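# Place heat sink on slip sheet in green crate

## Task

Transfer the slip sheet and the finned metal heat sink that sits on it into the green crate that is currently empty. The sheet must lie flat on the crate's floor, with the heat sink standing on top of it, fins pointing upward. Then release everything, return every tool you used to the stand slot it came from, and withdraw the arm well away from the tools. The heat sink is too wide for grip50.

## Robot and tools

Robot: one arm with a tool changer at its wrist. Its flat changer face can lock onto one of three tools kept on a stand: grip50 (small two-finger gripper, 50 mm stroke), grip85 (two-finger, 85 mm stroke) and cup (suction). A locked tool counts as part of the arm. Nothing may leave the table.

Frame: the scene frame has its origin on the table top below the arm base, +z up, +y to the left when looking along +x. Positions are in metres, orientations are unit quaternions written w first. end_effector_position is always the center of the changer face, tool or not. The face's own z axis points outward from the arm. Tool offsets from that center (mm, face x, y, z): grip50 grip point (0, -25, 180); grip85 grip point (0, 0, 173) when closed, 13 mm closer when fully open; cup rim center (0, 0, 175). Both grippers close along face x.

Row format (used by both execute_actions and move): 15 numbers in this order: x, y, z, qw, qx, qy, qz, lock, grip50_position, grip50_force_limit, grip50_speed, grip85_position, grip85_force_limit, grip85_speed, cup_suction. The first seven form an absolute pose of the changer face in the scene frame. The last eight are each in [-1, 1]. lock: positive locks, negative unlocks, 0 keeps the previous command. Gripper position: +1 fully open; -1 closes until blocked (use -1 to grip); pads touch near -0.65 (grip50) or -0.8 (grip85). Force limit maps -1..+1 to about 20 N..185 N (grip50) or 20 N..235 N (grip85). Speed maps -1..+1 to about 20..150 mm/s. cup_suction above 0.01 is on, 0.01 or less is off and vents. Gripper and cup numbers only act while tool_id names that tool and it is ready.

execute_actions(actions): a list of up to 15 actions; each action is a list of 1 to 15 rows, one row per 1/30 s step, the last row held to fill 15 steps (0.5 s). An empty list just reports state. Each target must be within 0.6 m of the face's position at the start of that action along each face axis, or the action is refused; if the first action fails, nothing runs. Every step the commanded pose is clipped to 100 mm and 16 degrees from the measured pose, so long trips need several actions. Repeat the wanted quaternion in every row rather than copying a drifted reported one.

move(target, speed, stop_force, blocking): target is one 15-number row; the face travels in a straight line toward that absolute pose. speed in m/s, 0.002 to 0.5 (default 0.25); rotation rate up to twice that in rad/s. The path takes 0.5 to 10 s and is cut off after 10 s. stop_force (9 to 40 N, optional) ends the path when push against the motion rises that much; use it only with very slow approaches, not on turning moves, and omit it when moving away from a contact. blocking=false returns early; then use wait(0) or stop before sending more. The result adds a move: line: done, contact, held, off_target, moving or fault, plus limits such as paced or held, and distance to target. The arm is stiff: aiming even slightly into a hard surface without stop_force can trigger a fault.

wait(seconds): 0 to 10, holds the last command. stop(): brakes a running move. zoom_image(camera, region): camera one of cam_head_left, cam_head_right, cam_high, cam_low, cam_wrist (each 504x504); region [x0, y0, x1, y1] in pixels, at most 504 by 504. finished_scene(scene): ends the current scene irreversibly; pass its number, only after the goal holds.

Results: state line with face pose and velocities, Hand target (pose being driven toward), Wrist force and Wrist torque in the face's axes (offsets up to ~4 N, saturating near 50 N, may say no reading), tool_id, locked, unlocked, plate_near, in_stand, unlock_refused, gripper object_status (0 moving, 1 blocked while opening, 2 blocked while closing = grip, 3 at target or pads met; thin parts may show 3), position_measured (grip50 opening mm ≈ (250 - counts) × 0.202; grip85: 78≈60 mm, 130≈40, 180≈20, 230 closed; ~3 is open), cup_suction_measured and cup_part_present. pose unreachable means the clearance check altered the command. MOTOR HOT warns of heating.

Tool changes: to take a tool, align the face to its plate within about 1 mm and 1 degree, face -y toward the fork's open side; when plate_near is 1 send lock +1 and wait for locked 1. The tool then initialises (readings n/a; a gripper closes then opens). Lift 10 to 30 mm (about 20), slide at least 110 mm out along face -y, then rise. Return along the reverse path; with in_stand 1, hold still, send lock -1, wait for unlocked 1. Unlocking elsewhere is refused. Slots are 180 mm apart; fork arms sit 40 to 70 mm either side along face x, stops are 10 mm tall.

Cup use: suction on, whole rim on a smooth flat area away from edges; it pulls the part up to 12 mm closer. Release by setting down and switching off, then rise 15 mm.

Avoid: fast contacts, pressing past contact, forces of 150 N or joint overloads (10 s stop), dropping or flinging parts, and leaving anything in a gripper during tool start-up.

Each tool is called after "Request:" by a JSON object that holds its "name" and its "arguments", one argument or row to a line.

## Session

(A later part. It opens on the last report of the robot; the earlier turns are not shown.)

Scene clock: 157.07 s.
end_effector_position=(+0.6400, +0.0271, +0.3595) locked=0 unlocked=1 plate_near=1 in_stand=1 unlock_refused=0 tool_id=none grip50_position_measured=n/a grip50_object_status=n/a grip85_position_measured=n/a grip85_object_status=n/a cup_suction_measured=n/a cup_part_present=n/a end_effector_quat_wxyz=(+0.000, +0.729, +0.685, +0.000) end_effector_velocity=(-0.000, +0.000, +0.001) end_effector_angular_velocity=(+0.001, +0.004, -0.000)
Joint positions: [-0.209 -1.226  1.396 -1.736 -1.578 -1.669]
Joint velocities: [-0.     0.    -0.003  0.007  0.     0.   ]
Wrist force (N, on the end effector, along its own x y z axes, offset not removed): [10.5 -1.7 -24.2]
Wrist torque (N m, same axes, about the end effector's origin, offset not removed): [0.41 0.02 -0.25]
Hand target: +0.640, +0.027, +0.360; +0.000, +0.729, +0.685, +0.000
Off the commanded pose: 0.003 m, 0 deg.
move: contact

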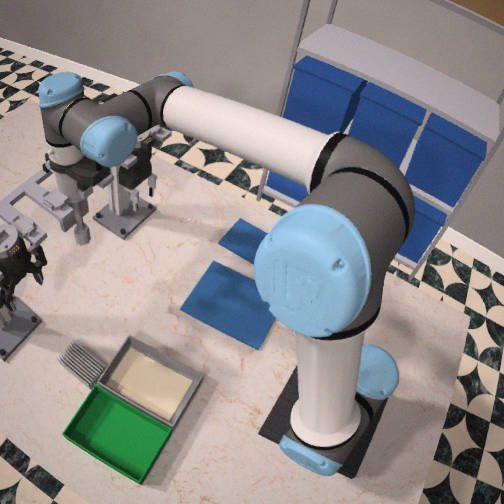

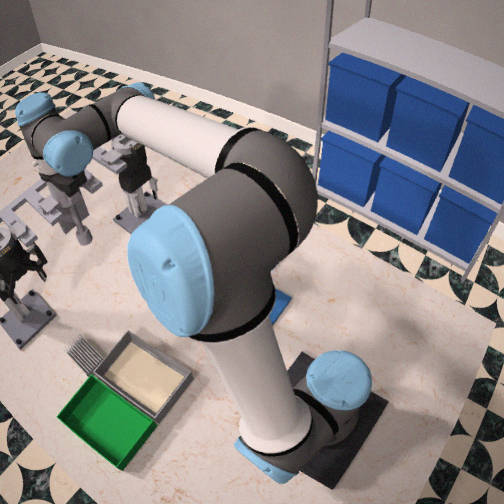

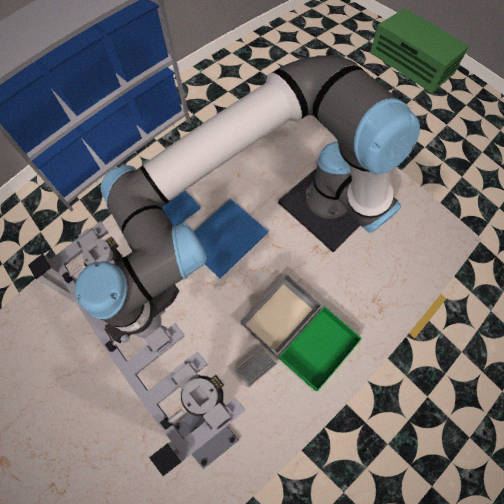

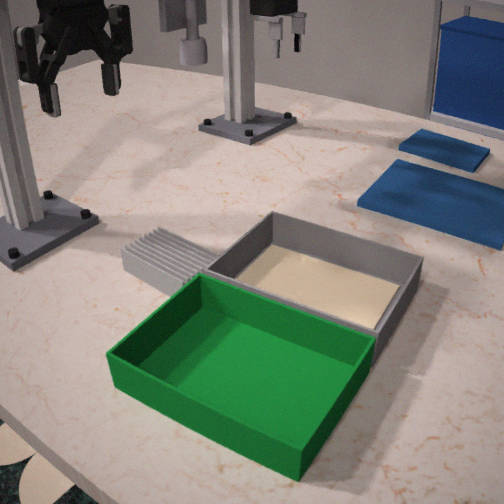

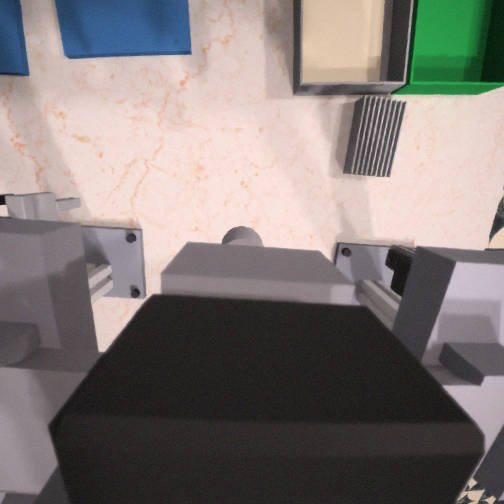

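Request:
{"name": "execute_actions", "arguments": {
  "actions": [
    [[0.6400,0.0272,0.3598,0,0.7290,0.6845,0,1,0,0,0,0.75,-0.4,0,0]],
    [[0.6400,0.0272,0.3598,0,0.7290,0.6845,0,1,0,0,0,0.75,-0.4,0,0]],
    [[0.6400,0.0272,0.3598,0,0.7290,0.6845,0,1,0,0,0,0.75,-0.4,0,0]]
  ]
}}

Request:
{"name": "move", "arguments": {
  "target": [0.6400,0.0272,0.38,0,0.7290,0.6845,0,0,0,0,0,0.75,-0.4,0,0],
  "speed": 0.04
}}

Request:
{"name": "move", "arguments": {
  "target": [0.5152,0.0350,0.38,0,0.7290,0.6845,0,0,0,0,0,0.75,-0.4,0,0],
  "speed": 0.1
}}

Request:
{"name": "move", "arguments": {
  "target": [0.375,0.158,0.24,0,0.6947,0.7193,0,0,0,0,0,0.75,-0.4,0,0],
  "speed": 0.15
}}

Scene clock: 164.50 s.
end_effector_position=(+0.6400, +0.0272, +0.3598) locked=1 unlocked=0 plate_near=1 in_stand=1 unlock_refused=0 tool_id=cup grip50_position_measured=n/a grip50_object_status=n/a grip85_position_measured=n/a grip85_object_status=n/a cup_suction_measured=n/a cup_part_present=n/a end_effector_quat_wxyz=(+0.000, +0.729, +0.685, +0.000) end_effector_velocity=(-0.000, +0.000, +0.000) end_effector_angular_velocity=(+0.000, -0.000, +0.000)
Joint positions: [-0.209 -1.226  1.395 -1.735 -1.578 -1.669]
Joint velocities: [ 0. -0.  0. -0.  0.  0.]
Wrist force (N, on the end effector, along its own x y z axes, offset not removed): [10.7 0.2 -8.8]
Wrist torque (N m, same axes, about the end effector's origin, offset not removed): [-0.15 -0.16 -0.36]
Hand target: +0.640, +0.027, +0.360; -0.000, +0.729, +0.685, -0.000
Off the commanded pose: 0.000 m, 0 deg.

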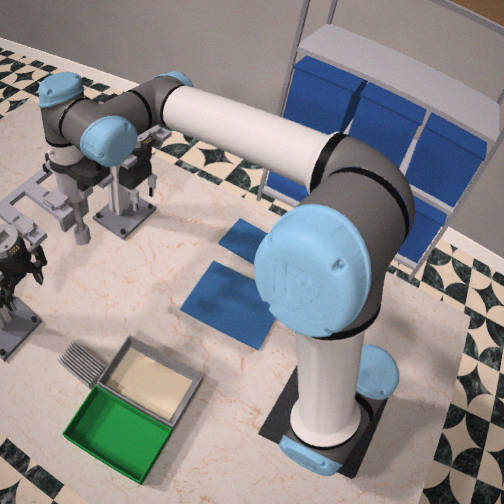

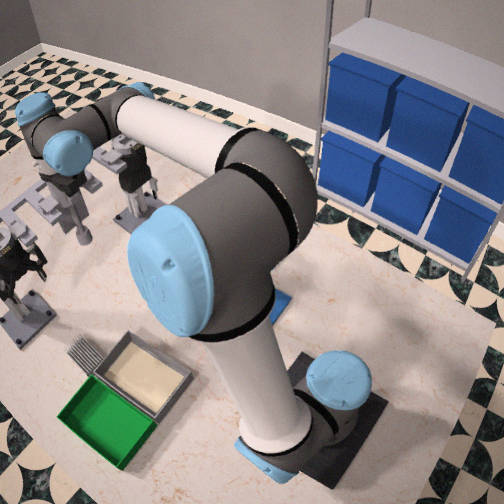

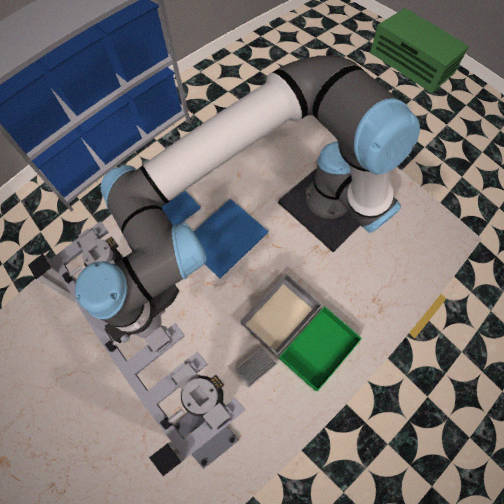

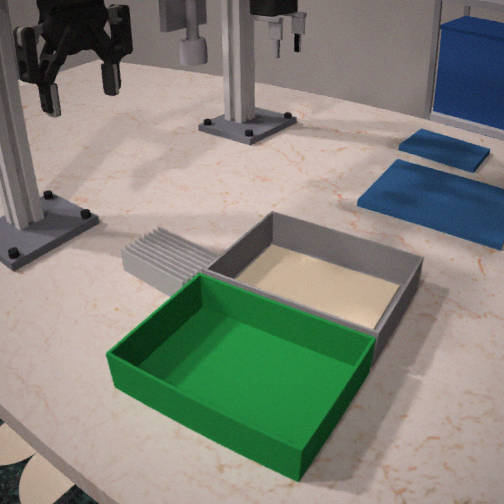

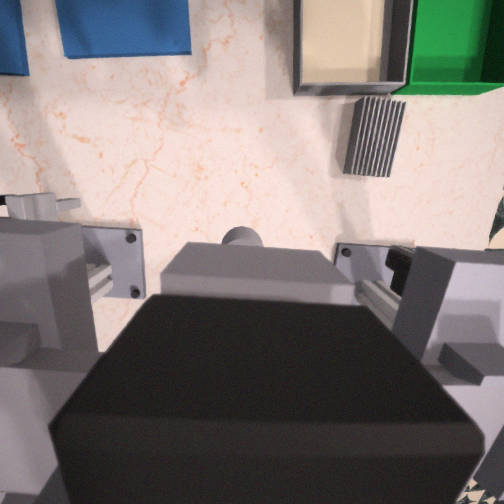

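Scene clock: 165.37 s.
end_effector_position=(+0.6400, +0.0272, +0.3798) locked=1 unlocked=0 plate_near=1 in_stand=0 unlock_refused=0 tool_id=cup grip50_position_measured=n/a grip50_object_status=n/a grip85_position_measured=n/a grip85_object_status=n/a cup_suction_measured=0.01 cup_part_present=0 end_effector_quat_wxyz=(+0.000, +0.729, +0.685, +0.000) end_effector_velocity=(+0.000, +0.000, +0.002) end_effector_angular_velocity=(-0.000, +0.000, +0.000)
Joint positions: [-0.209 -1.233  1.353 -1.685 -1.578 -1.669]
Joint velocities: [ 0.    -0.    -0.004  0.005 -0.     0.   ]
Wrist force (N, on the end effector, along its own x y z axes, offset not removed): [-0.8 0.2 -3.4]
Wrist torque (N m, same axes, about the end effector's origin, offset not removed): [0.07 0.16 -0.25]
Hand target: +0.640, +0.027, +0.380; +0.000, +0.729, +0.685, +0.000
Off the commanded pose: 0.000 m, 0 deg.
move: done

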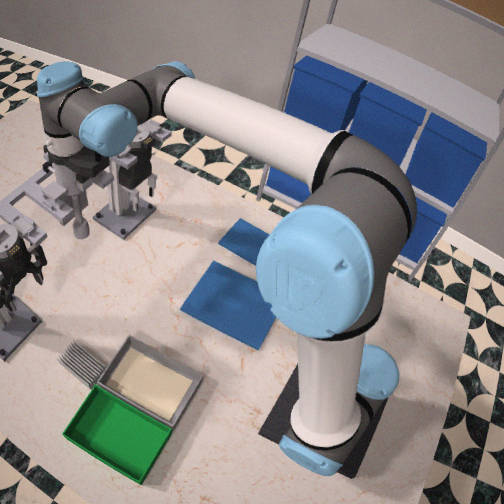

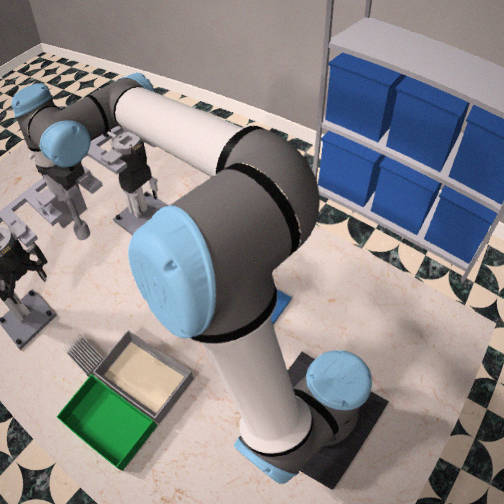

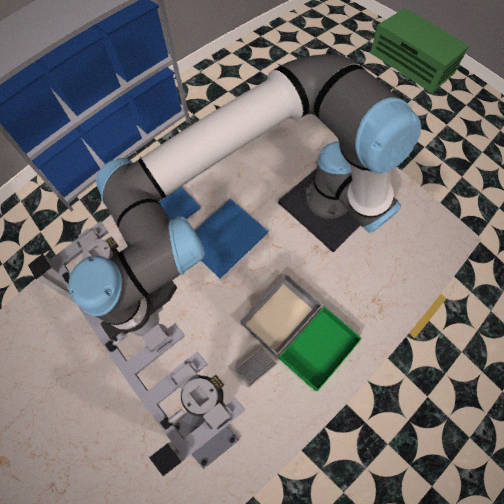

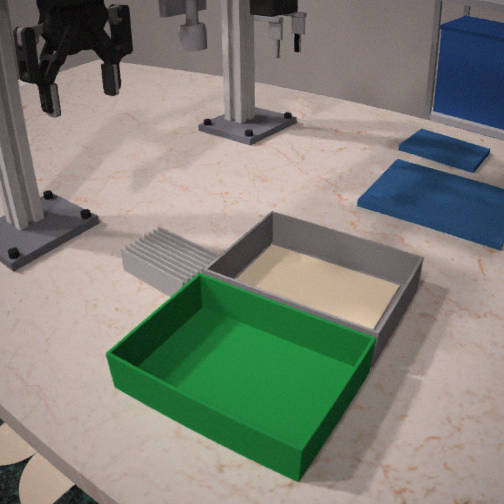

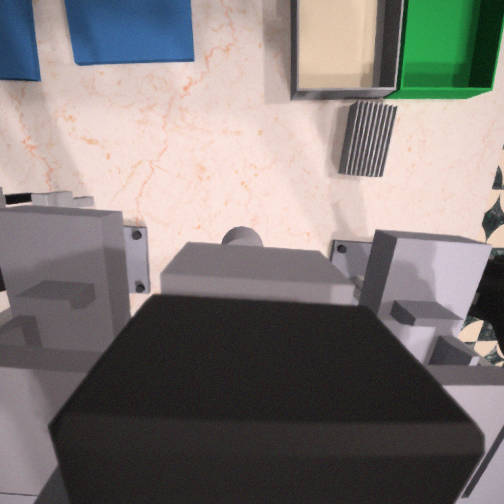

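Scene clock: 167.10 s.
end_effector_position=(+0.5153, +0.0350, +0.3801) locked=1 unlocked=0 plate_near=1 in_stand=0 unlock_refused=0 tool_id=cup grip50_position_measured=n/a grip50_object_status=n/a grip85_position_measured=n/a grip85_object_status=n/a cup_suction_measured=0.01 cup_part_present=0 end_effector_quat_wxyz=(-0.000, +0.729, +0.685, -0.000) end_effector_velocity=(-0.002, +0.000, -0.000) end_effector_angular_velocity=(+0.001, -0.000, -0.001)
Joint positions: [-0.233 -1.531  1.709 -1.744 -1.578 -1.693]
Joint velocities: [-0.001 -0.004  0.004 -0.     0.001  0.   ]
Wrist force (N, on the end effector, along its own x y z axes, offset not removed): [-0.3 -2.7 -0.2]
Wrist torque (N m, same axes, about the end effector's origin, offset not removed): [-0.25 0.16 -0.35]
Hand target: +0.515, +0.035, +0.380; -0.000, +0.729, +0.685, +0.000
Off the commanded pose: 0.000 m, 0 deg.
move: done

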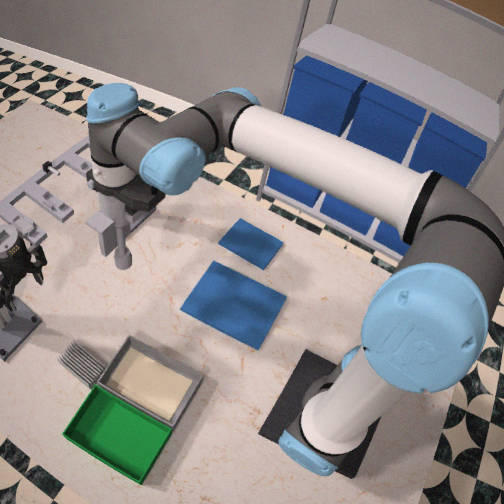

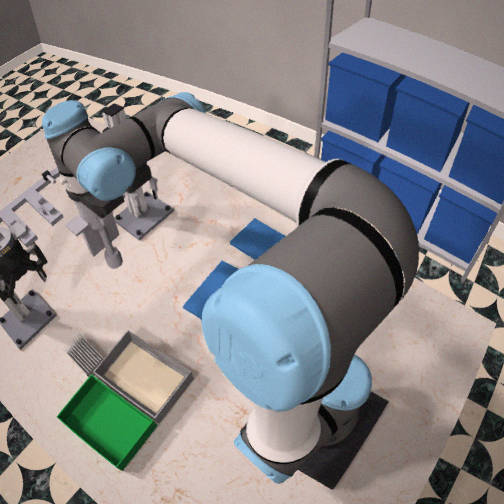

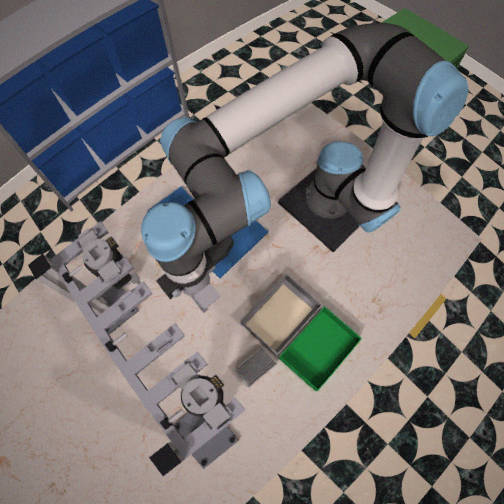

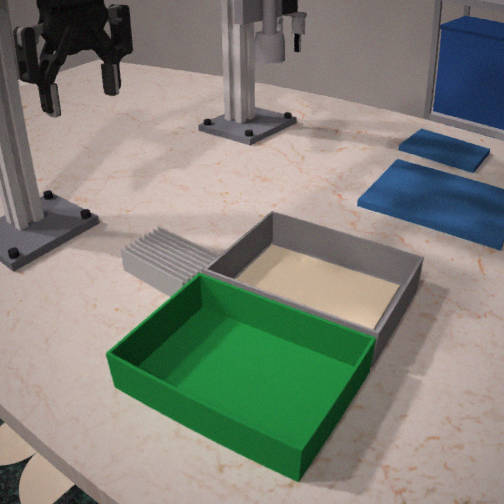

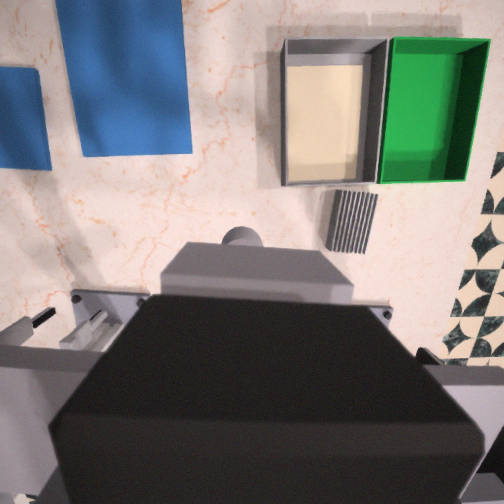

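Scene clock: 169.17 s.
end_effector_position=(+0.3748, +0.1579, +0.2403) locked=1 unlocked=0 plate_near=1 in_stand=0 unlock_refused=0 tool_id=cup grip50_position_measured=n/a grip50_object_status=n/a grip85_position_measured=n/a grip85_object_status=n/a cup_suction_measured=0.01 cup_part_present=0 end_effector_quat_wxyz=(+0.000, +0.695, +0.719, -0.000) end_effector_velocity=(-0.001, +0.001, -0.002) end_effector_angular_velocity=(-0.001, +0.001, +0.000)
Joint positions: [ 0.023 -1.677  2.233 -2.12  -1.577 -1.535]
Joint velocities: [ 0.004  0.001  0.004 -0.004 -0.001  0.003]
Wrist force (N, on the end effector, along its own x y z axes, offset not removed): [-2.6 -0.2 -4.4]
Wrist torque (N m, same axes, about the end effector's origin, offset not removed): [-0.01 0.30 -0.18]
Hand target: +0.375, +0.158, +0.240; +0.000, +0.695, +0.719, -0.000
Off the commanded pose: 0.000 m, 0 deg.
move: done

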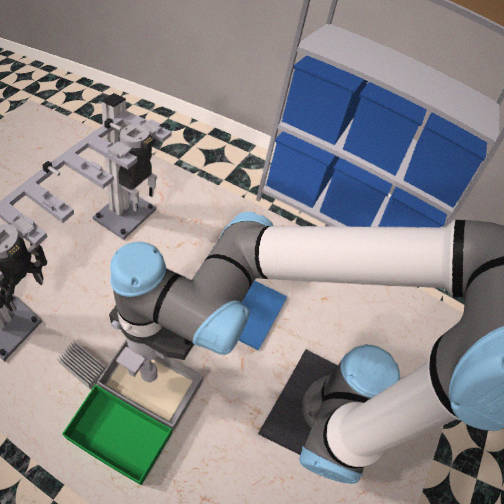

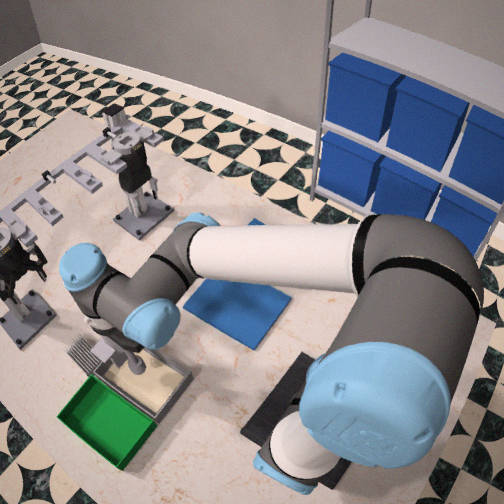

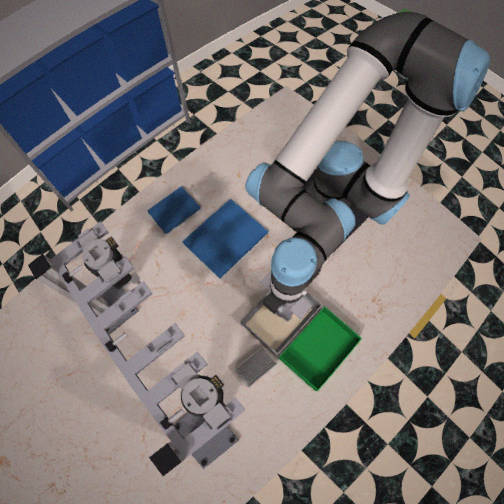

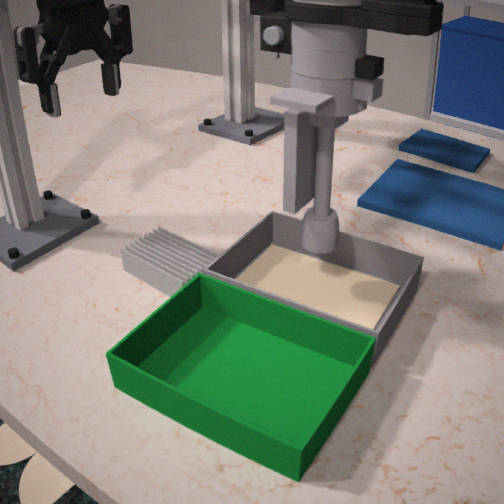

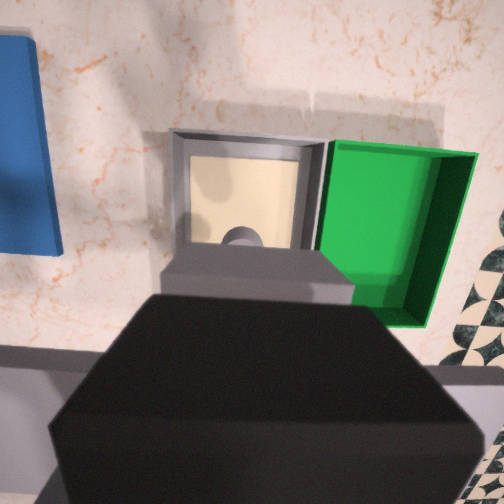

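Request:
{"name": "move", "arguments": {
  "target": [0.375,0.158,0.186,0,0.6947,0.7193,0,0,0,0,0,0.75,-0.4,0,1],
  "speed": 0.05
}}

Request:
{"name": "move", "arguments": {
  "target": [0.375,0.158,0.176,0,0.6947,0.7193,0,0,0,0,0,0.75,-0.4,0,1],
  "speed": 0.006,
  "stop_force": 10
}}

Request:
{"name": "move", "arguments": {
  "target": [0.375,0.158,0.24,0,0.6947,0.7193,0,0,0,0,0,0.75,-0.4,0,1],
  "speed": 0.04
}}

Request:
{"name": "move", "arguments": {
  "target": [0.367,0.298,0.24,0,0.6947,0.7193,0,0,0,0,0,0.75,-0.4,0,1],
  "speed": 0.07
}}

Request:
{"name": "move", "arguments": {
  "target": [0.367,0.298,0.215,0,0.6947,0.7193,0,0,0,0,0,0.75,-0.4,0,1],
  "speed": 0.03
}}

Scene clock: 176.90 s.
end_effector_position=(+0.3749, +0.1580, +0.1862) locked=1 unlocked=0 plate_near=1 in_stand=0 unlock_refused=0 tool_id=cup grip50_position_measured=n/a grip50_object_status=n/a grip85_position_measured=n/a grip85_object_status=n/a cup_suction_measured=0.01 cup_part_present=0 end_effector_quat_wxyz=(-0.000, +0.695, +0.719, -0.000) end_effector_velocity=(+0.000, -0.000, -0.002) end_effector_angular_velocity=(-0.000, -0.000, +0.000)
Joint positions: [ 0.022 -1.578  2.315 -2.301 -1.577 -1.536]
Joint velocities: [-0.     0.004  0.002 -0.006 -0.    -0.   ]
Wrist force (N, on the end effector, along its own x y z axes, offset not removed): [-2.0 0.1 -3.1]
Wrist torque (N m, same axes, about the end effector's origin, offset not removed): [0.06 0.15 -0.15]
Hand target: +0.375, +0.158, +0.186; -0.000, +0.695, +0.719, -0.000
Off the commanded pose: 0.000 m, 0 deg.
move: done

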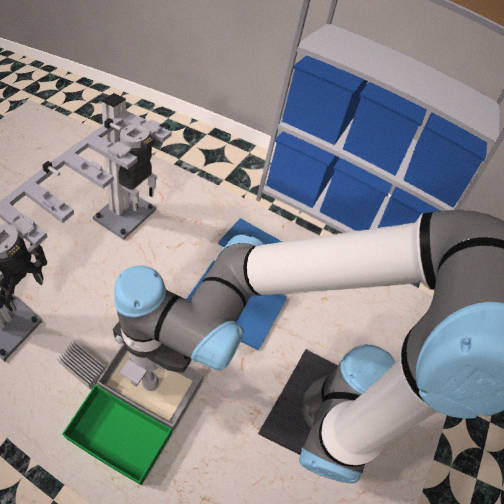

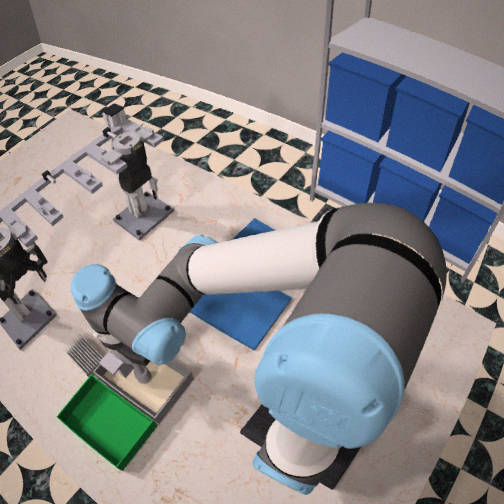

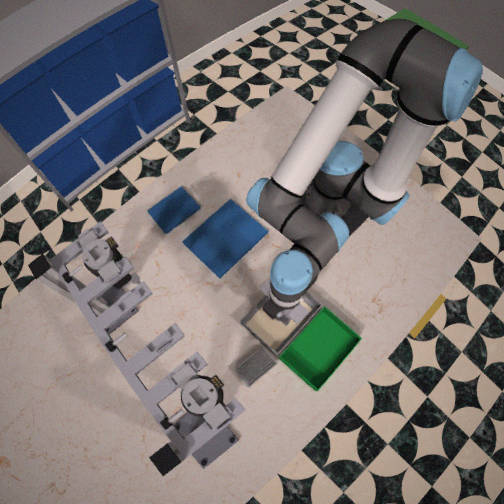

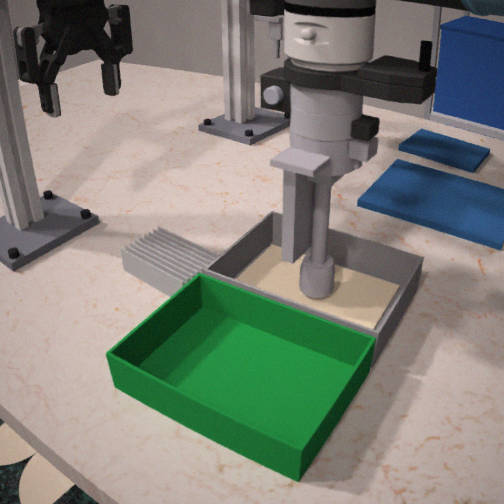

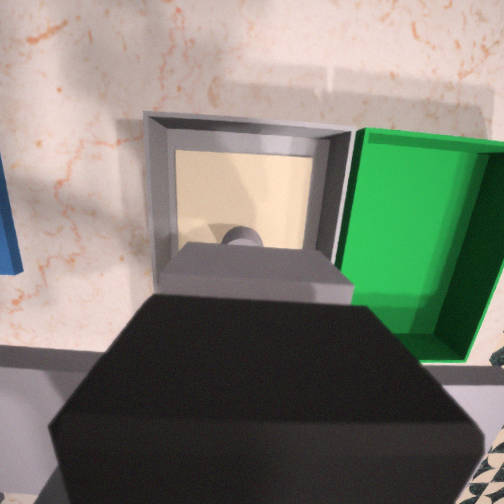

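Scene clock: 178.83 s.
end_effector_position=(+0.3750, +0.1580, +0.1761) locked=1 unlocked=0 plate_near=1 in_stand=0 unlock_refused=0 tool_id=cup grip50_position_measured=n/a grip50_object_status=n/a grip85_position_measured=n/a grip85_object_status=n/a cup_suction_measured=0.99 cup_part_present=1 end_effector_quat_wxyz=(-0.000, +0.695, +0.719, -0.000) end_effector_velocity=(-0.000, +0.000, -0.001) end_effector_angular_velocity=(+0.001, +0.000, +0.000)
Joint positions: [ 0.022 -1.556  2.328 -2.336 -1.577 -1.536]
Joint velocities: [ 0.     0.002  0.001 -0.004  0.001 -0.   ]
Wrist force (N, on the end effector, along its own x y z axes, offset not removed): [1.8 0.3 -0.8]
Wrist torque (N m, same axes, about the end effector's origin, offset not removed): [0.19 -0.15 -0.22]
Hand target: +0.375, +0.158, +0.176; -0.000, +0.695, +0.719, -0.000
Off the commanded pose: 0.000 m, 0 deg.
move: done

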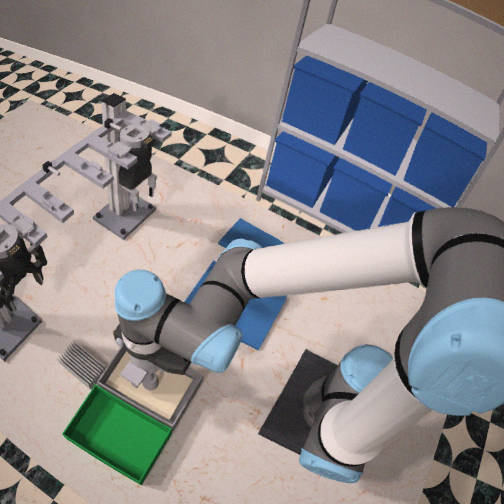

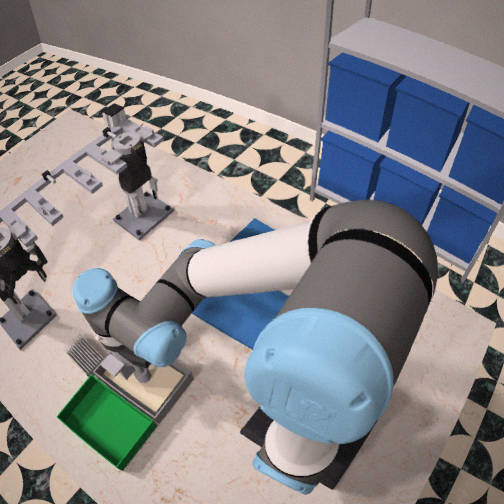

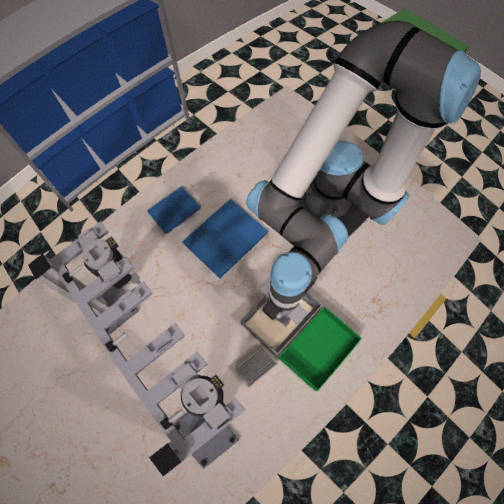

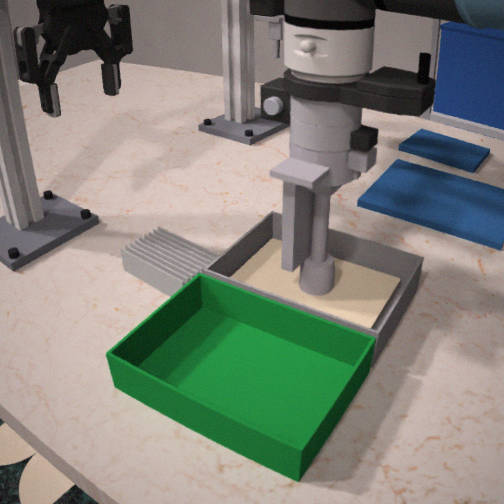

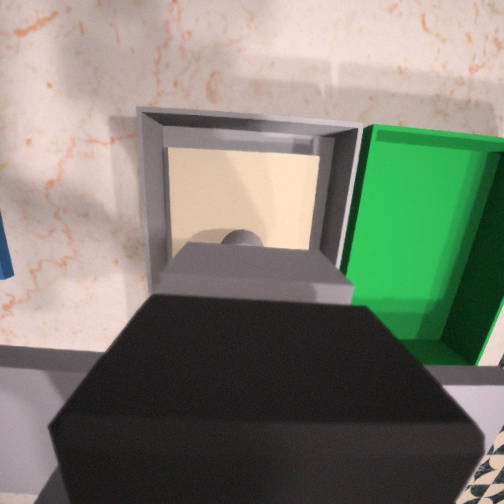

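Scene clock: 180.80 s.
end_effector_position=(+0.3751, +0.1580, +0.2397) locked=1 unlocked=0 plate_near=1 in_stand=0 unlock_refused=0 tool_id=cup grip50_position_measured=n/a grip50_object_status=n/a grip85_position_measured=n/a grip85_object_status=n/a cup_suction_measured=0.99 cup_part_present=1 end_effector_quat_wxyz=(+0.000, +0.695, +0.719, +0.000) end_effector_velocity=(+0.000, +0.000, +0.002) end_effector_angular_velocity=(+0.002, +0.001, -0.000)
Joint positions: [ 0.023 -1.676  2.234 -2.122 -1.577 -1.535]
Joint velocities: [-0.    -0.003 -0.003  0.006  0.002  0.   ]
Wrist force (N, on the end effector, along its own x y z axes, offset not removed): [1.3 -1.3 -0.4]
Wrist torque (N m, same axes, about the end effector's origin, offset not removed): [0.01 -0.03 -0.22]
Hand target: +0.375, +0.158, +0.240; +0.000, +0.695, +0.719, +0.000
Off the commanded pose: 0.000 m, 0 deg.
move: done

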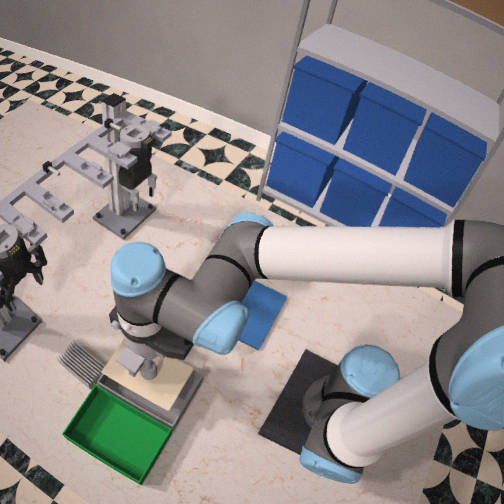

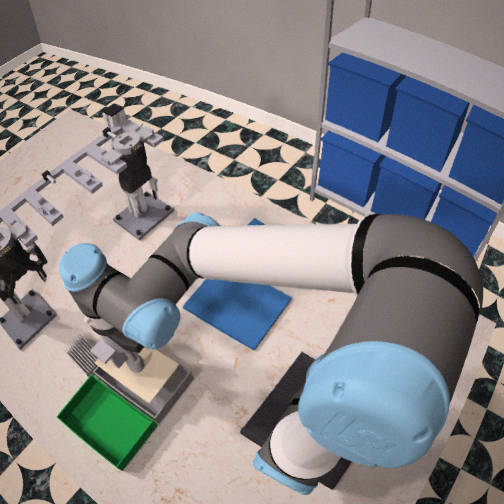

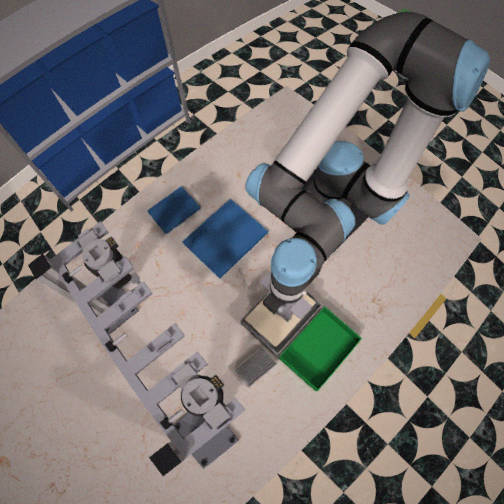

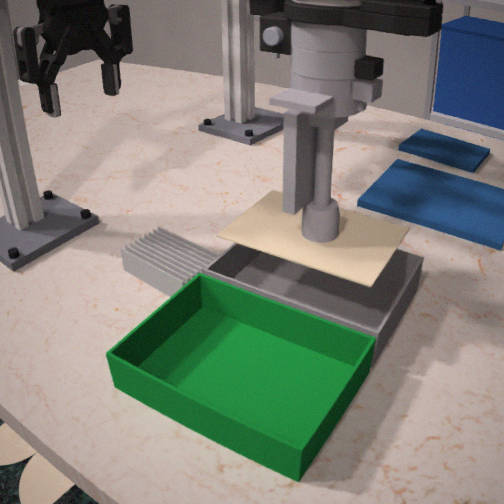

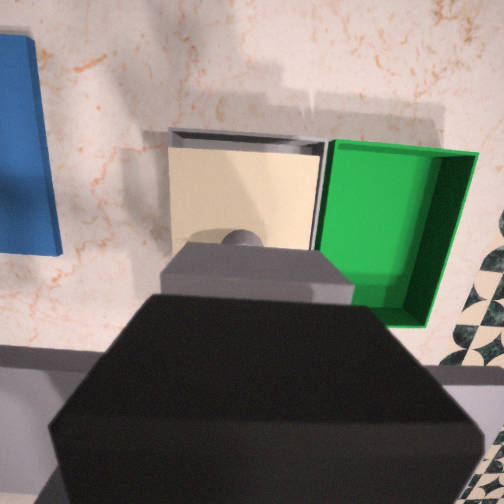

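Scene clock: 183.23 s.
end_effector_position=(+0.3671, +0.2977, +0.2400) locked=1 unlocked=0 plate_near=1 in_stand=0 unlock_refused=0 tool_id=cup grip50_position_measured=n/a grip50_object_status=n/a grip85_position_measured=n/a grip85_object_status=n/a cup_suction_measured=0.99 cup_part_present=1 end_effector_quat_wxyz=(+0.000, +0.695, +0.719, -0.000) end_effector_velocity=(+0.000, +0.002, -0.000) end_effector_angular_velocity=(-0.001, -0.001, -0.000)
Joint positions: [ 0.351 -1.51   2.074 -2.127 -1.575 -1.207]
Joint velocities: [ 0.003  0.003 -0.003 -0.    -0.001  0.004]
Wrist force (N, on the end effector, along its own x y z axes, offset not removed): [-0.6 -0.7 -2.6]
Wrist torque (N m, same axes, about the end effector's origin, offset not removed): [-0.01 0.07 -0.20]
Hand target: +0.367, +0.298, +0.240; +0.000, +0.695, +0.719, -0.000
Off the commanded pose: 0.000 m, 0 deg.
move: done

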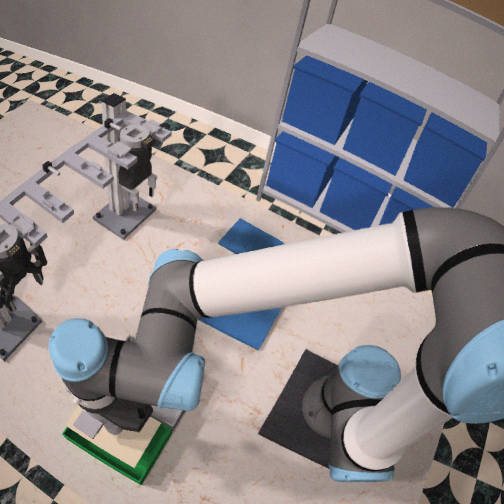

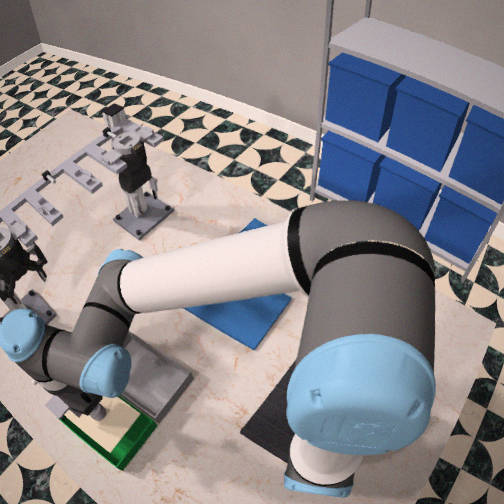

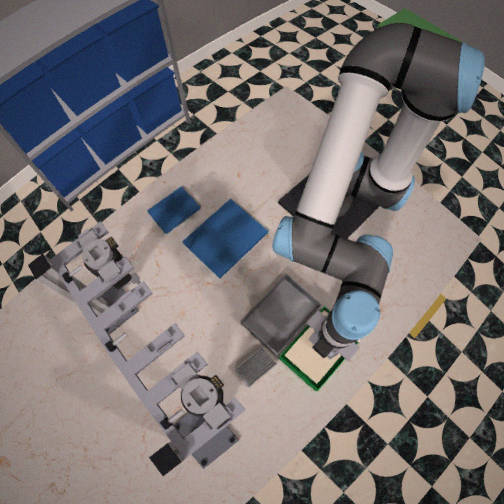

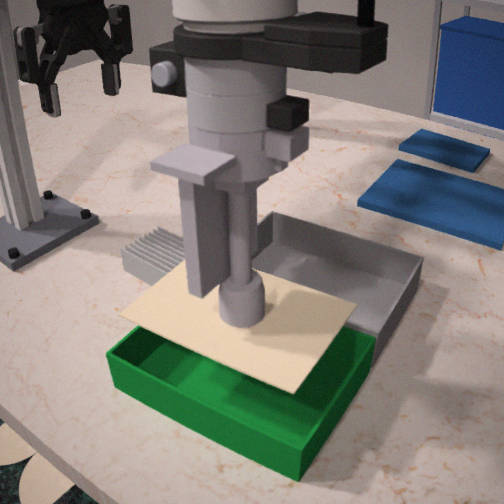

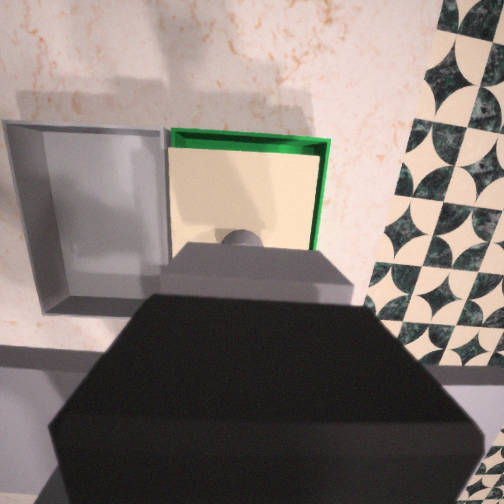

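Scene clock: 184.40 s.
end_effector_position=(+0.3669, +0.2980, +0.2152) locked=1 unlocked=0 plate_near=1 in_stand=0 unlock_refused=0 tool_id=cup grip50_position_measured=n/a grip50_object_status=n/a grip85_position_measured=n/a grip85_object_status=n/a cup_suction_measured=0.99 cup_part_present=1 end_effector_quat_wxyz=(-0.000, +0.695, +0.719, -0.000) end_effector_velocity=(+0.000, -0.000, -0.002) end_effector_angular_velocity=(-0.001, -0.001, -0.001)
Joint positions: [ 0.351 -1.472  2.109 -2.199 -1.574 -1.207]
Joint velocities: [ 0.     0.003  0.003 -0.006 -0.001  0.001]
Wrist force (N, on the end effector, along its own x y z axes, offset not removed): [-1.2 -0.6 -2.0]
Wrist torque (N m, same axes, about the end effector's origin, offset not removed): [0.09 -0.03 -0.25]
Hand target: +0.367, +0.298, +0.215; -0.000, +0.695, +0.719, -0.000
Off the commanded pose: 0.000 m, 0 deg.
move: done

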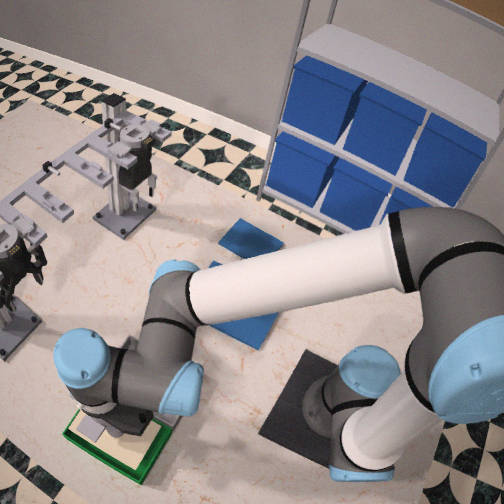

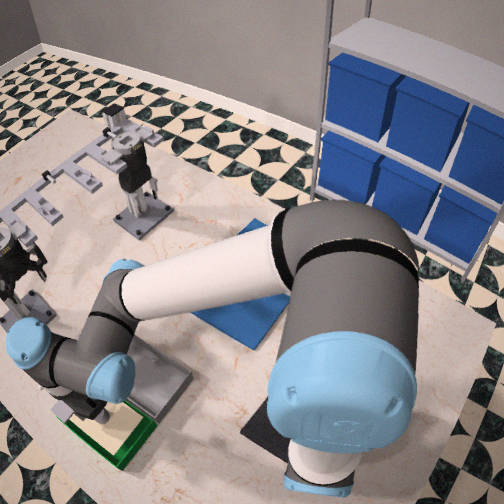

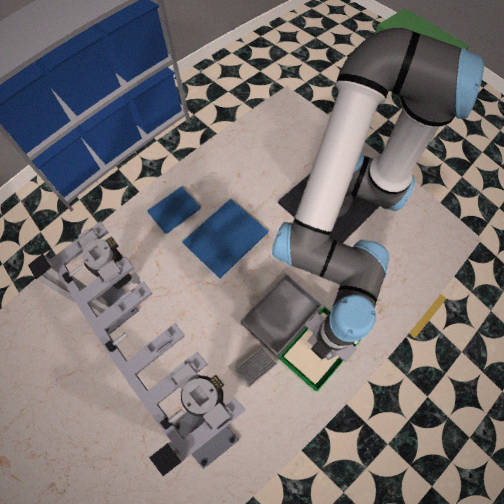

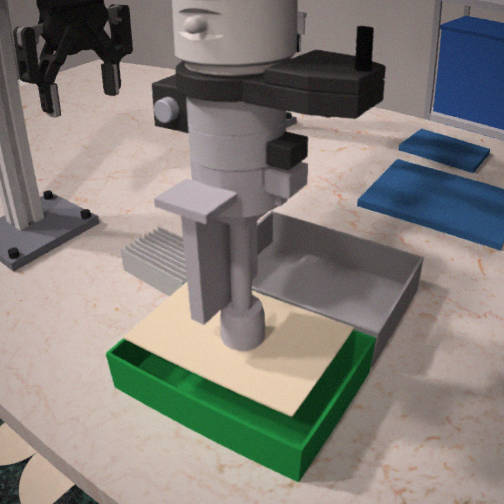

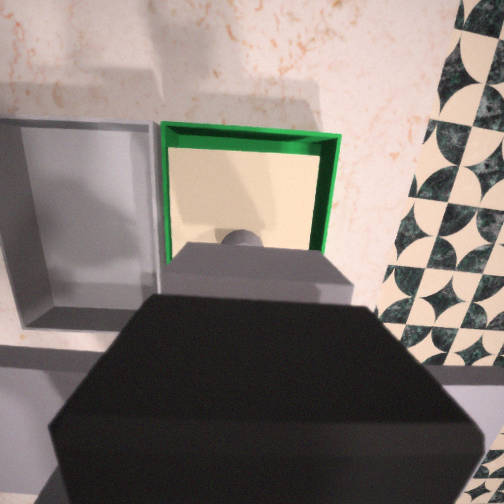

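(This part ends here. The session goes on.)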